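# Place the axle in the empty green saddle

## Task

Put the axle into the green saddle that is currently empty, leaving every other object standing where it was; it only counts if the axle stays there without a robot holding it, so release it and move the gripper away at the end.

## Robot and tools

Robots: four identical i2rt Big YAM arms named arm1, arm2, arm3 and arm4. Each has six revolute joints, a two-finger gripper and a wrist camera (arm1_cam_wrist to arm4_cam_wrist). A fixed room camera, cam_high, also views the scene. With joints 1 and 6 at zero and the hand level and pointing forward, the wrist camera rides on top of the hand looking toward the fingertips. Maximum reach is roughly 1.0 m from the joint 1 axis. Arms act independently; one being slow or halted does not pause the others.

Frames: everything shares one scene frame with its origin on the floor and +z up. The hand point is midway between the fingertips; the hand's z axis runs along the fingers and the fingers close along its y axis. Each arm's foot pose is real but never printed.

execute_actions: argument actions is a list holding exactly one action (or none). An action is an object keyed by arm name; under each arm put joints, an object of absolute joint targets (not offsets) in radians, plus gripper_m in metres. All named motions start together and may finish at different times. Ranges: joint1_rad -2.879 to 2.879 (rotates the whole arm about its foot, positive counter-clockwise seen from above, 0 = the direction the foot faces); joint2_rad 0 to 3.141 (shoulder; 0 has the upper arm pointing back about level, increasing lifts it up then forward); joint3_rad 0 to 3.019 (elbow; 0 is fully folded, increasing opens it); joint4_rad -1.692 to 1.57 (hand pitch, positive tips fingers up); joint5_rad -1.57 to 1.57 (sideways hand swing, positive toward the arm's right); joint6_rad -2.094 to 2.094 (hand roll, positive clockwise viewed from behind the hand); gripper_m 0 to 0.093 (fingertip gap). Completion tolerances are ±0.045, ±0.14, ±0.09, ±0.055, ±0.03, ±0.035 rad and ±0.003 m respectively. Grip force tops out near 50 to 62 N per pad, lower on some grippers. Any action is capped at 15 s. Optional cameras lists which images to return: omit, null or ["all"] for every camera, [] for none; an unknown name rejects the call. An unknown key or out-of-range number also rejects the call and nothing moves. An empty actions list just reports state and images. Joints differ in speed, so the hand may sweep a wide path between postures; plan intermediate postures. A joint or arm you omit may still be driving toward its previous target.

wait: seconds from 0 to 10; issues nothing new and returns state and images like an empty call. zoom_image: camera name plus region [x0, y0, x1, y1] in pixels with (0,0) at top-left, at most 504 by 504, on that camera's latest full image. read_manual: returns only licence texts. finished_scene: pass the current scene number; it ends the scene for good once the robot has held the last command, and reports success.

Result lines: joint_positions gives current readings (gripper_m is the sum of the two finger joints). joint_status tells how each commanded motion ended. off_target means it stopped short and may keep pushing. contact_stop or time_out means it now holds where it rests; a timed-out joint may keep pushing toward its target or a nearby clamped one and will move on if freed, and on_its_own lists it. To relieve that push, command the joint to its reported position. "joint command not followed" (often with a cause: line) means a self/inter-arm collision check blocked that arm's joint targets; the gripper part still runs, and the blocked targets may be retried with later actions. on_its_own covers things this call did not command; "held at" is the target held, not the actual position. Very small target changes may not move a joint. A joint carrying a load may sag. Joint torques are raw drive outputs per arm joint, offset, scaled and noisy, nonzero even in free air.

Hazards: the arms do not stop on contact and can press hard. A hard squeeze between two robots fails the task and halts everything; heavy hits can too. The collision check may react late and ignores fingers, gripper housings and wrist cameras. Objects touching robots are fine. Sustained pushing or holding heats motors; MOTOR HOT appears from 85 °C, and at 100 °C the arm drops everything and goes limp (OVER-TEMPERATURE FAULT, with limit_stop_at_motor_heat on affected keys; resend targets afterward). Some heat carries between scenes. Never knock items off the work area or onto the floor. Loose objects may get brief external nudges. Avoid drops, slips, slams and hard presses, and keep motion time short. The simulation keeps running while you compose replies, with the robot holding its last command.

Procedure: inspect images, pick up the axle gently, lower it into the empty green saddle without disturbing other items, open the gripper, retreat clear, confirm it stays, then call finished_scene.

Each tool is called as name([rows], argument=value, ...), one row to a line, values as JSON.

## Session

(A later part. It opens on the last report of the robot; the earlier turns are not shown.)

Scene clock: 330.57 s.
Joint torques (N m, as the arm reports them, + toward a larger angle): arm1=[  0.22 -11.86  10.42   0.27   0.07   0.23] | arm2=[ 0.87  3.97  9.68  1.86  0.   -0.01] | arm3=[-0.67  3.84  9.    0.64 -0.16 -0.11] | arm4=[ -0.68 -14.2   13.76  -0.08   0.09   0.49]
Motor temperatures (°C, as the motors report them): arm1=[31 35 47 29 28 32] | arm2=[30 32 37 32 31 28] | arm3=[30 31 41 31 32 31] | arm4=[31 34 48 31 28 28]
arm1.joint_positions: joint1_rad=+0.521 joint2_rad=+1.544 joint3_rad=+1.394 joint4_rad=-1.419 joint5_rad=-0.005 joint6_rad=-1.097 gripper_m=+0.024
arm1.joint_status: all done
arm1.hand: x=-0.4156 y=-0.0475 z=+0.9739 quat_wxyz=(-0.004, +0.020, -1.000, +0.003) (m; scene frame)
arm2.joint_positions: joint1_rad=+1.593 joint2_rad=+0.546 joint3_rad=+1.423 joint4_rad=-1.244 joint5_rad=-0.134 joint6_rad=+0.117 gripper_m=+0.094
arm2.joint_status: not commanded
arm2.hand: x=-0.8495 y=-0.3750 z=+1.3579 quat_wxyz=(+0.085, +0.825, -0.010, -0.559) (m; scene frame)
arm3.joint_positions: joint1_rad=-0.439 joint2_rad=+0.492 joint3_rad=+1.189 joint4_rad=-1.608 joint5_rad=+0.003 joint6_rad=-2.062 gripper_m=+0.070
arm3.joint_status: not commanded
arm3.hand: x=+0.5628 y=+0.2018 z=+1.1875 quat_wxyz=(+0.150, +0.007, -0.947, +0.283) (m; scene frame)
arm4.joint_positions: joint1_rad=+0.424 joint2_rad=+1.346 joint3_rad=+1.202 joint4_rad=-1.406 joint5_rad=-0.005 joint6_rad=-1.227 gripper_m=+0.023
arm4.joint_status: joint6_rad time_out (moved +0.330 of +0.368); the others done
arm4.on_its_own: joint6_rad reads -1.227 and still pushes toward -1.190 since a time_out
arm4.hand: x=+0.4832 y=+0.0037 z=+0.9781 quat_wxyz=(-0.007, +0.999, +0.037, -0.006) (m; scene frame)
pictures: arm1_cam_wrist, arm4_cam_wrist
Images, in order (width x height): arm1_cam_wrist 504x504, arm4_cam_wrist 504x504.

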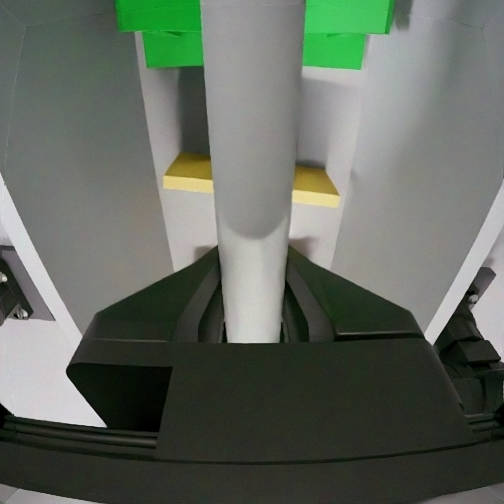

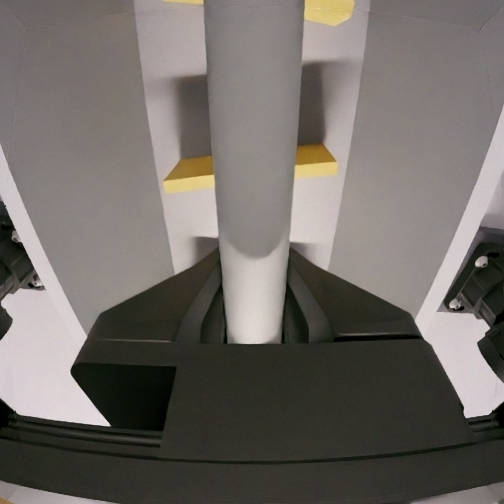

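execute_actions([
  {"arm1":{"joints":{"joint1_rad":0.25,"joint2_rad":1.385,"joint3_rad":1.30,"joint4_rad":-1.425,"joint6_rad":-1.365}},"arm4":{"joints":{"joint1_rad":0.675,"joint2_rad":1.478,"joint3_rad":1.44,"joint4_rad":-1.425,"joint6_rad":-0.955}}},
], cameras=[])

execute_actions([
  {"arm1":{"joints":{"joint1_rad":-0.057,"joint2_rad":1.365,"joint3_rad":1.29,"joint4_rad":-1.425,"joint6_rad":-1.67}},"arm4":{"joints":{"joint1_rad":0.868,"joint2_rad":1.685,"joint3_rad":1.71,"joint4_rad":-1.48,"joint6_rad":-0.76}}},
], cameras=["arm4_cam_wrist","arm1_cam_wrist","cam_high"])

Scene clock: 338.77 s.
Joint torques (N m, as the arm reports them, + toward a larger angle): arm1=[  0.41 -10.07  10.44   0.47  -0.07   0.13] | arm2=[ 0.55  3.74  9.64  1.79 -0.01  0.  ] | arm3=[-1.84  3.64  8.85  0.63 -0.17 -0.14] | arm4=[ -0.66 -17.62  13.49  -0.25   0.22   0.03]
Motor temperatures (°C, as the motors report them): arm1=[31 34 46 29 28 32] | arm2=[30 32 37 32 31 28] | arm3=[30 31 40 31 32 31] | arm4=[31 34 50 31 28 28]
arm1.joint_positions: joint1_rad=+0.249 joint2_rad=+1.422 joint3_rad=+1.272 joint4_rad=-1.419 joint5_rad=-0.002 joint6_rad=-1.366 gripper_m=+0.024
arm1.joint_status: all done
arm1.hand: x=-0.5427 y=-0.0480 z=+0.9775 quat_wxyz=(-0.003, +0.018, -1.000, +0.004) (m; scene frame)
arm2.joint_positions: joint1_rad=+1.593 joint2_rad=+0.546 joint3_rad=+1.423 joint4_rad=-1.244 joint5_rad=-0.134 joint6_rad=+0.117 gripper_m=+0.094
arm2.joint_status: not commanded
arm2.hand: x=-0.8495 y=-0.3750 z=+1.3579 quat_wxyz=(+0.085, +0.825, -0.010, -0.559) (m; scene frame)
arm3.joint_positions: joint1_rad=-0.439 joint2_rad=+0.492 joint3_rad=+1.189 joint4_rad=-1.608 joint5_rad=+0.003 joint6_rad=-2.062 gripper_m=+0.070
arm3.joint_status: not commanded
arm3.hand: x=+0.5628 y=+0.2018 z=+1.1875 quat_wxyz=(+0.150, +0.007, -0.947, +0.283) (m; scene frame)
arm4.joint_positions: joint1_rad=+0.695 joint2_rad=+1.506 joint3_rad=+1.366 joint4_rad=-1.411 joint5_rad=-0.008 joint6_rad=-0.954 gripper_m=+0.023
arm4.joint_status: all done
arm4.hand: x=+0.3547 y=-0.0043 z=+0.9778 quat_wxyz=(-0.004, +0.999, +0.036, -0.010) (m; scene frame)
pictures: none
No camera images: the call's "cameras" was empty. Leave "cameras" out to get every camera's image.

Scene clock: 339.90 s.
Joint torques (N m, as the arm reports them, + toward a larger angle): arm1=[  0.13 -10.65  10.35   0.45  -0.05   0.14] | arm2=[0.62 3.8  9.64 1.79 0.   0.  ] | arm3=[-1.7   3.66  8.87  0.71 -0.15 -0.09] | arm4=[ -0.66 -22.05  13.9   -0.47   0.13   0.06]
Motor temperatures (°C, as the motors report them): arm1=[31 34 45 29 28 32] | arm2=[30 32 37 32 31 28] | arm3=[30 31 40 31 32 31] | arm4=[31 34 51 31 28 28]
arm1.joint_positions: joint1_rad=-0.056 joint2_rad=+1.418 joint3_rad=+1.265 joint4_rad=-1.419 joint5_rad=-0.003 joint6_rad=-1.672 gripper_m=+0.024
arm1.joint_status: all done
arm1.hand: x=-0.6667 y=-0.0564 z=+0.9759 quat_wxyz=(-0.003, +0.018, -1.000, +0.002) (m; scene frame)
arm2.joint_positions: joint1_rad=+1.593 joint2_rad=+0.546 joint3_rad=+1.423 joint4_rad=-1.244 joint5_rad=-0.134 joint6_rad=+0.117 gripper_m=+0.094
arm2.joint_status: not commanded
arm2.hand: x=-0.8495 y=-0.3750 z=+1.3579 quat_wxyz=(+0.085, +0.825, -0.010, -0.559) (m; scene frame)
arm3.joint_positions: joint1_rad=-0.439 joint2_rad=+0.492 joint3_rad=+1.189 joint4_rad=-1.608 joint5_rad=+0.003 joint6_rad=-2.062 gripper_m=+0.070
arm3.joint_status: not commanded
arm3.hand: x=+0.5628 y=+0.2018 z=+1.1875 quat_wxyz=(+0.150, +0.007, -0.947, +0.283) (m; scene frame)
arm4.joint_positions: joint1_rad=+0.890 joint2_rad=+1.718 joint3_rad=+1.632 joint4_rad=-1.459 joint5_rad=-0.005 joint6_rad=-0.761 gripper_m=+0.023
arm4.joint_status: all done
arm4.hand: x=+0.2293 y=-0.0127 z=+0.9812 quat_wxyz=(-0.006, +0.999, +0.037, -0.012) (m; scene frame)
pictures: arm1_cam_wrist, arm4_cam_wrist, cam_high
Images, in order (width x height): arm1_cam_wrist 504x504, arm4_cam_wrist 504x504, cam_high 896x504.

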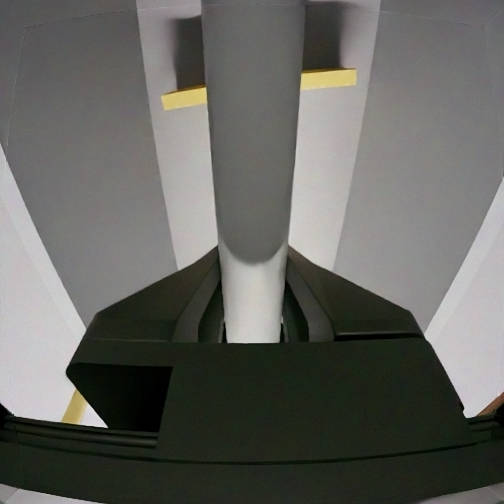

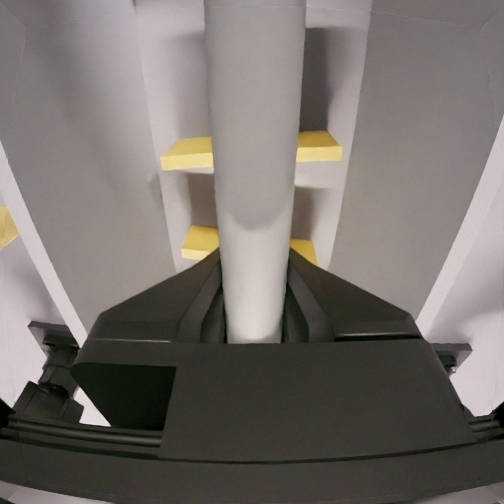

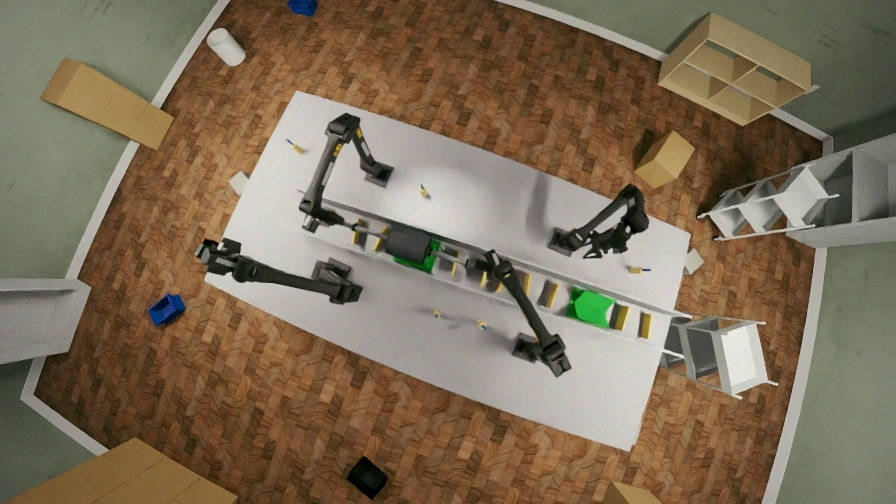

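execute_actions([
  {"arm1":{"joints":{"joint2_rad":1.435,"joint3_rad":1.13,"joint4_rad":-1.21}},"arm4":{"joints":{"joint1_rad":0.88,"joint2_rad":1.745,"joint3_rad":1.52,"joint4_rad":-1.29}}},
], cameras=[])

execute_actions([
  {"arm1":{"joints":{"joint2_rad":1.455,"joint3_rad":1.085,"joint4_rad":-1.155}},"arm4":{"joints":{"joint2_rad":1.765,"joint3_rad":1.48,"joint4_rad":-1.235}}},
], cameras=["arm4_cam_wrist","arm1_cam_wrist","cam_high"])

Scene clock: 350.37 s.
Joint torques (N m, as the arm reports them, + toward a larger angle): arm1=[  0.25 -10.    10.55   0.7   -0.16   0.13] | arm2=[ 0.75  3.98  9.67  1.82 -0.01  0.01] | arm3=[-2.01  3.18  8.7   0.6  -0.09 -0.08] | arm4=[  0.44 -22.67   9.04   0.16  -0.12   0.05]
Motor temperatures (°C, as the motors report them): arm1=[31 34 45 29 28 32] | arm2=[30 32 37 32 31 28] | arm3=[30 31 39 31 32 31] | arm4=[31 35 52 31 28 28]
arm1.joint_positions: joint1_rad=-0.059 joint2_rad=+1.467 joint3_rad=+1.096 joint4_rad=-1.209 joint5_rad=+0.001 joint6_rad=-1.670 gripper_m=+0.024
arm1.joint_status: all done
arm1.hand: x=-0.6680 y=-0.0520 z=+0.8947 quat_wxyz=(-0.002, +0.016, -1.000, -0.002) (m; scene frame)
arm2.joint_positions: joint1_rad=+1.593 joint2_rad=+0.546 joint3_rad=+1.423 joint4_rad=-1.244 joint5_rad=-0.134 joint6_rad=+0.117 gripper_m=+0.094
arm2.joint_status: not commanded
arm2.hand: x=-0.8495 y=-0.3750 z=+1.3579 quat_wxyz=(+0.085, +0.825, -0.010, -0.559) (m; scene frame)
arm3.joint_positions: joint1_rad=-0.439 joint2_rad=+0.492 joint3_rad=+1.189 joint4_rad=-1.608 joint5_rad=+0.003 joint6_rad=-2.062 gripper_m=+0.070
arm3.joint_status: not commanded
arm3.hand: x=+0.5628 y=+0.2018 z=+1.1875 quat_wxyz=(+0.150, +0.007, -0.947, +0.283) (m; scene frame)
arm4.joint_positions: joint1_rad=+0.888 joint2_rad=+1.778 joint3_rad=+1.505 joint4_rad=-1.288 joint5_rad=+0.001 joint6_rad=-0.760 gripper_m=+0.023
arm4.joint_status: all done
arm4.hand: x=+0.2265 y=-0.0083 z=+0.9028 quat_wxyz=(-0.002, +0.999, +0.036, -0.004) (m; scene frame)
pictures: none
No camera images: the call's "cameras" was empty. Leave "cameras" out to get every camera's image.

Scene clock: 351.03 s.
Joint torques (N m, as the arm reports them, + toward a larger angle): arm1=[ 0.52 -8.22  9.37  0.92 -0.14  0.14] | arm2=[ 0.92  3.76  9.65  1.78 -0.01 -0.01] | arm3=[-2.1   3.64  8.94  0.78 -0.13 -0.09] | arm4=[  0.32 -20.92   8.42   0.52   0.01   0.06]
Motor temperatures (°C, as the motors report them): arm1=[31 34 45 29 28 32] | arm2=[30 32 37 32 31 28] | arm3=[30 31 39 31 32 31] | arm4=[31 35 51 31 28 28]
arm1.joint_positions: joint1_rad=-0.059 joint2_rad=+1.469 joint3_rad=+1.064 joint4_rad=-1.158 joint5_rad=+0.000 joint6_rad=-1.670 gripper_m=+0.024
arm1.joint_status: all done
arm1.hand: x=-0.6679 y=-0.0520 z=+0.8823 quat_wxyz=(-0.001, +0.016, -1.000, +0.006) (m; scene frame)
arm2.joint_positions: joint1_rad=+1.593 joint2_rad=+0.546 joint3_rad=+1.423 joint4_rad=-1.244 joint5_rad=-0.134 joint6_rad=+0.117 gripper_m=+0.094
arm2.joint_status: not commanded
arm2.hand: x=-0.8495 y=-0.3750 z=+1.3579 quat_wxyz=(+0.085, +0.825, -0.010, -0.559) (m; scene frame)
arm3.joint_positions: joint1_rad=-0.439 joint2_rad=+0.492 joint3_rad=+1.189 joint4_rad=-1.608 joint5_rad=+0.003 joint6_rad=-2.062 gripper_m=+0.070
arm3.joint_status: not commanded
arm3.hand: x=+0.5628 y=+0.2018 z=+1.1875 quat_wxyz=(+0.150, +0.007, -0.947, +0.283) (m; scene frame)
arm4.joint_positions: joint1_rad=+0.888 joint2_rad=+1.779 joint3_rad=+1.473 joint4_rad=-1.243 joint5_rad=-0.002 joint6_rad=-0.761 gripper_m=+0.023
arm4.joint_status: all done
arm4.hand: x=+0.2263 y=-0.0088 z=+0.8903 quat_wxyz=(-0.005, +0.999, +0.036, -0.009) (m; scene frame)
pictures: arm1_cam_wrist, arm4_cam_wrist, cam_high
Images, in order (width x height): arm1_cam_wrist 504x504, arm4_cam_wrist 504x504, cam_high 896x504.

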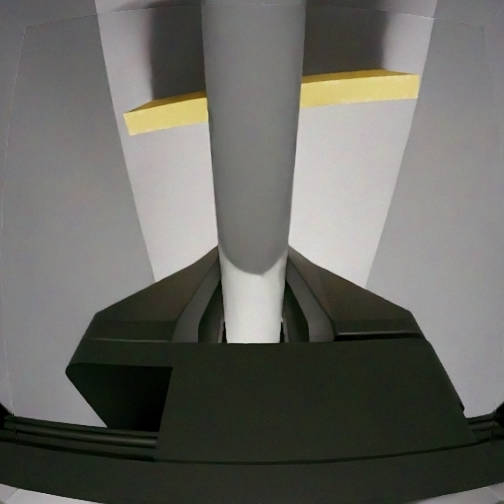

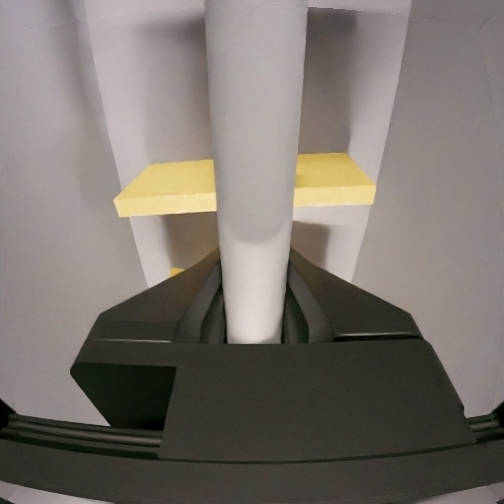

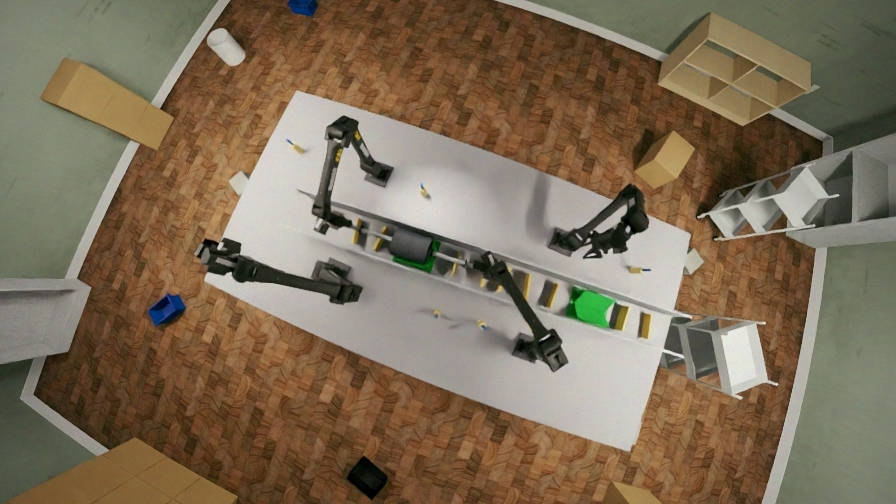

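execute_actions([
  {"arm1":{"joints":{"joint2_rad":1.485,"joint4_rad":-1.145}},"arm4":{"joints":{"joint2_rad":1.785,"joint3_rad":1.445,"joint4_rad":-1.22}}},
], cameras=[])

execute_actions([
  {"arm1":{"joints":{"gripper_m":0.06}},"arm4":{"joints":{"gripper_m":0.06}}},
], cameras=[])

execute_actions([
  {"arm1":{"joints":{"joint1_rad":0.15,"joint2_rad":1.3,"joint3_rad":1.45,"joint4_rad":-1.65}},"arm4":{"joints":{"joint2_rad":1.6,"joint3_rad":1.8,"joint4_rad":-1.67}}},
], cameras=["arm4_cam_wrist","arm1_cam_wrist","cam_high"])

Scene clock: 356.73 s.
Joint torques (N m, as the arm reports them, + toward a larger angle): arm1=[ 0.26 -7.02  9.39  0.48 -0.05  0.13] | arm2=[ 0.67  3.86  9.61  1.83 -0.02  0.01] | arm3=[-2.17  3.49  8.86  0.71 -0.13 -0.12] | arm4=[  0.36 -18.92   7.46   0.41   0.33   0.05]
Motor temperatures (°C, as the motors report them): arm1=[31 34 44 29 28 32] | arm2=[30 32 37 32 31 28] | arm3=[30 31 39 31 32 31] | arm4=[31 35 49 31 28 28]
arm1.joint_positions: joint1_rad=-0.056 joint2_rad=+1.481 joint3_rad=+1.064 joint4_rad=-1.138 joint5_rad=-0.002 joint6_rad=-1.670 gripper_m=+0.024
arm1.joint_status: all done
arm1.hand: x=-0.6664 y=-0.0570 z=+0.8782 quat_wxyz=(-0.002, +0.018, -1.000, +0.011) (m; scene frame)
arm2.joint_positions: joint1_rad=+1.593 joint2_rad=+0.546 joint3_rad=+1.423 joint4_rad=-1.244 joint5_rad=-0.134 joint6_rad=+0.117 gripper_m=+0.094
arm2.joint_status: not commanded
arm2.hand: x=-0.8495 y=-0.3750 z=+1.3579 quat_wxyz=(+0.085, +0.825, -0.010, -0.559) (m; scene frame)
arm3.joint_positions: joint1_rad=-0.439 joint2_rad=+0.492 joint3_rad=+1.189 joint4_rad=-1.608 joint5_rad=+0.003 joint6_rad=-2.062 gripper_m=+0.070
arm3.joint_status: not commanded
arm3.hand: x=+0.5628 y=+0.2018 z=+1.1875 quat_wxyz=(+0.150, +0.007, -0.947, +0.283) (m; scene frame)
arm4.joint_positions: joint1_rad=+0.888 joint2_rad=+1.779 joint3_rad=+1.451 joint4_rad=-1.226 joint5_rad=-0.011 joint6_rad=-0.761 gripper_m=+0.023
arm4.joint_status: all done
arm4.hand: x=+0.2284 y=-0.0124 z=+0.8823 quat_wxyz=(+0.000, +0.999, +0.036, -0.010) (m; scene frame)
pictures: none
No camera images: the call's "cameras" was empty. Leave "cameras" out to get every camera's image.

Scene clock: 357.37 s.
Joint torques (N m, as the arm reports them, + toward a larger angle): arm1=[ 0.35 -6.75  9.53  0.49 -0.05  0.13] | arm2=[ 0.58  3.59  9.67  1.84 -0.01 -0.01] | arm3=[-1.78  4.12  8.74  0.57 -0.14 -0.11] | arm4=[  0.47 -19.07   7.48   0.46   0.01   0.06]
Motor temperatures (°C, as the motors report them): arm1=[31 34 44 29 28 32] | arm2=[30 32 37 32 31 28] | arm3=[30 31 39 31 32 31] | arm4=[31 35 49 31 28 28]
arm1.joint_positions: joint1_rad=-0.056 joint2_rad=+1.481 joint3_rad=+1.064 joint4_rad=-1.139 joint5_rad=-0.002 joint6_rad=-1.670 gripper_m=+0.060
arm1.joint_status: all done
arm1.hand: x=-0.6664 y=-0.0568 z=+0.8782 quat_wxyz=(-0.002, +0.018, -1.000, +0.010) (m; scene frame)
arm2.joint_positions: joint1_rad=+1.593 joint2_rad=+0.546 joint3_rad=+1.423 joint4_rad=-1.244 joint5_rad=-0.134 joint6_rad=+0.117 gripper_m=+0.094
arm2.joint_status: not commanded
arm2.hand: x=-0.8495 y=-0.3750 z=+1.3579 quat_wxyz=(+0.085, +0.825, -0.010, -0.559) (m; scene frame)
arm3.joint_positions: joint1_rad=-0.439 joint2_rad=+0.492 joint3_rad=+1.189 joint4_rad=-1.608 joint5_rad=+0.003 joint6_rad=-2.062 gripper_m=+0.070
arm3.joint_status: not commanded
arm3.hand: x=+0.5628 y=+0.2018 z=+1.1875 quat_wxyz=(+0.150, +0.007, -0.947, +0.283) (m; scene frame)
arm4.joint_positions: joint1_rad=+0.888 joint2_rad=+1.779 joint3_rad=+1.451 joint4_rad=-1.226 joint5_rad=-0.002 joint6_rad=-0.761 gripper_m=+0.060
arm4.joint_status: all done
arm4.hand: x=+0.2294 y=-0.0111 z=+0.8823 quat_wxyz=(-0.004, +0.999, +0.036, -0.007) (m; scene frame)
pictures: none
No camera images: the call's "cameras" was empty. Leave "cameras" out to get every camera's image.

Scene clock: 358.83 s.
Joint torques (N m, as the arm reports them, + toward a larger angle): arm1=[-0.29 -4.53 10.21  0.54 -0.1   0.14] | arm2=[0.89 3.83 9.7  1.82 0.   0.  ] | arm3=[-2.11  3.91  8.91  0.43 -0.15 -0.12] | arm4=[  0.41 -16.36   9.5   -0.02   0.     0.06]
Motor temperatures (°C, as the motors report them): arm1=[31 33 44 29 28 32] | arm2=[30 32 37 32 31 28] | arm3=[30 31 39 31 32 31] | arm4=[31 35 49 31 28 28]
arm1.joint_positions: joint1_rad=+0.157 joint2_rad=+1.291 joint3_rad=+1.428 joint4_rad=-1.643 joint5_rad=-0.001 joint6_rad=-1.670 gripper_m=+0.060
arm1.joint_status: all done
arm1.hand: x=-0.5853 y=-0.0210 z=+1.0853 quat_wxyz=(-0.003, +0.124, -0.992, +0.036) (m; scene frame)
arm2.joint_positions: joint1_rad=+1.593 joint2_rad=+0.546 joint3_rad=+1.423 joint4_rad=-1.244 joint5_rad=-0.134 joint6_rad=+0.117 gripper_m=+0.094
arm2.joint_status: not commanded
arm2.hand: x=-0.8495 y=-0.3750 z=+1.3579 quat_wxyz=(+0.085, +0.825, -0.010, -0.559) (m; scene frame)
arm3.joint_positions: joint1_rad=-0.439 joint2_rad=+0.492 joint3_rad=+1.189 joint4_rad=-1.608 joint5_rad=+0.003 joint6_rad=-2.062 gripper_m=+0.070
arm3.joint_status: not commanded
arm3.hand: x=+0.5628 y=+0.2018 z=+1.1875 quat_wxyz=(+0.150, +0.007, -0.947, +0.283) (m; scene frame)
arm4.joint_positions: joint1_rad=+0.888 joint2_rad=+1.593 joint3_rad=+1.784 joint4_rad=-1.658 joint5_rad=-0.002 joint6_rad=-0.761 gripper_m=+0.060
arm4.joint_status: all done
arm4.hand: x=+0.2556 y=-0.0320 z=+1.1002 quat_wxyz=(-0.033, +0.998, +0.036, -0.040) (m; scene frame)
pictures: arm1_cam_wrist, arm4_cam_wrist, cam_high
Images, in order (width x height): arm1_cam_wrist 504x504, arm4_cam_wrist 504x504, cam_high 896x504.

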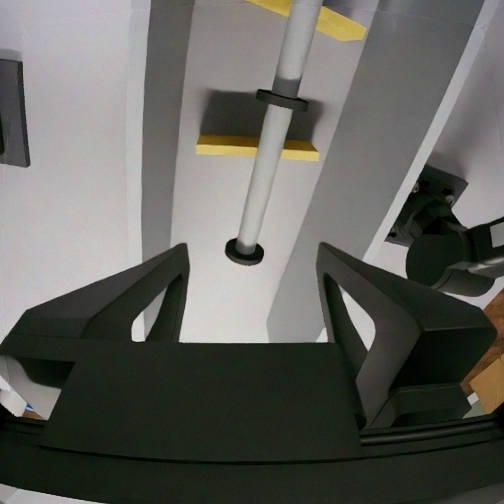

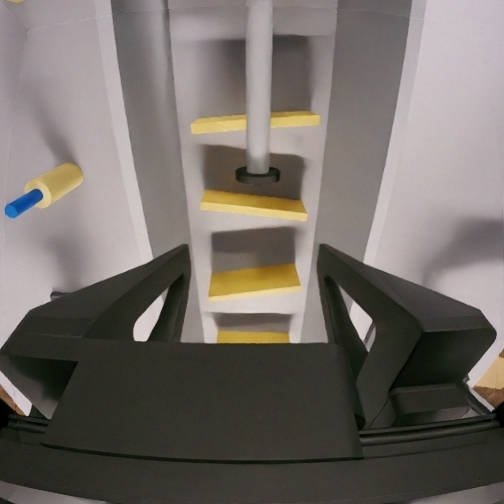

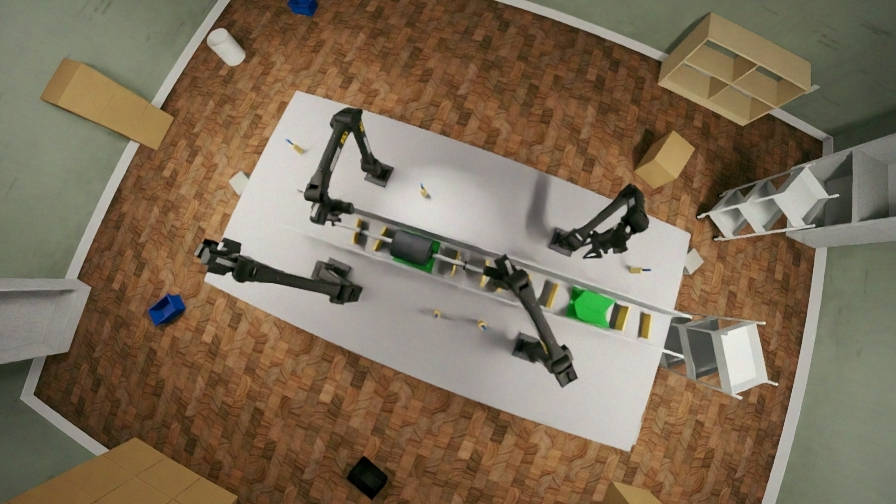

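zoom_image(camera="cam_high", region=[340, 200, 500, 300])

Region (340, 200, 500, 300) of cam_high's 896x504 image, scaled by 3.150, with more detail than that image has; it fills the top 315 rows of this view, and the rest is white.

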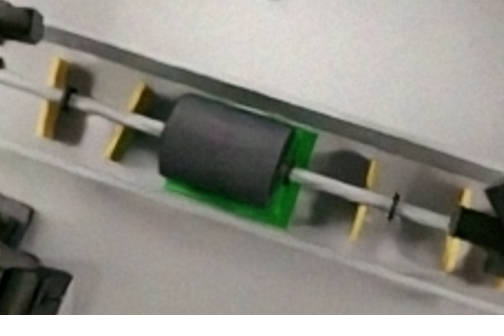

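Consistent with parallax; seated.

finished_scene(scene=1)

The scene is finished: the task was done.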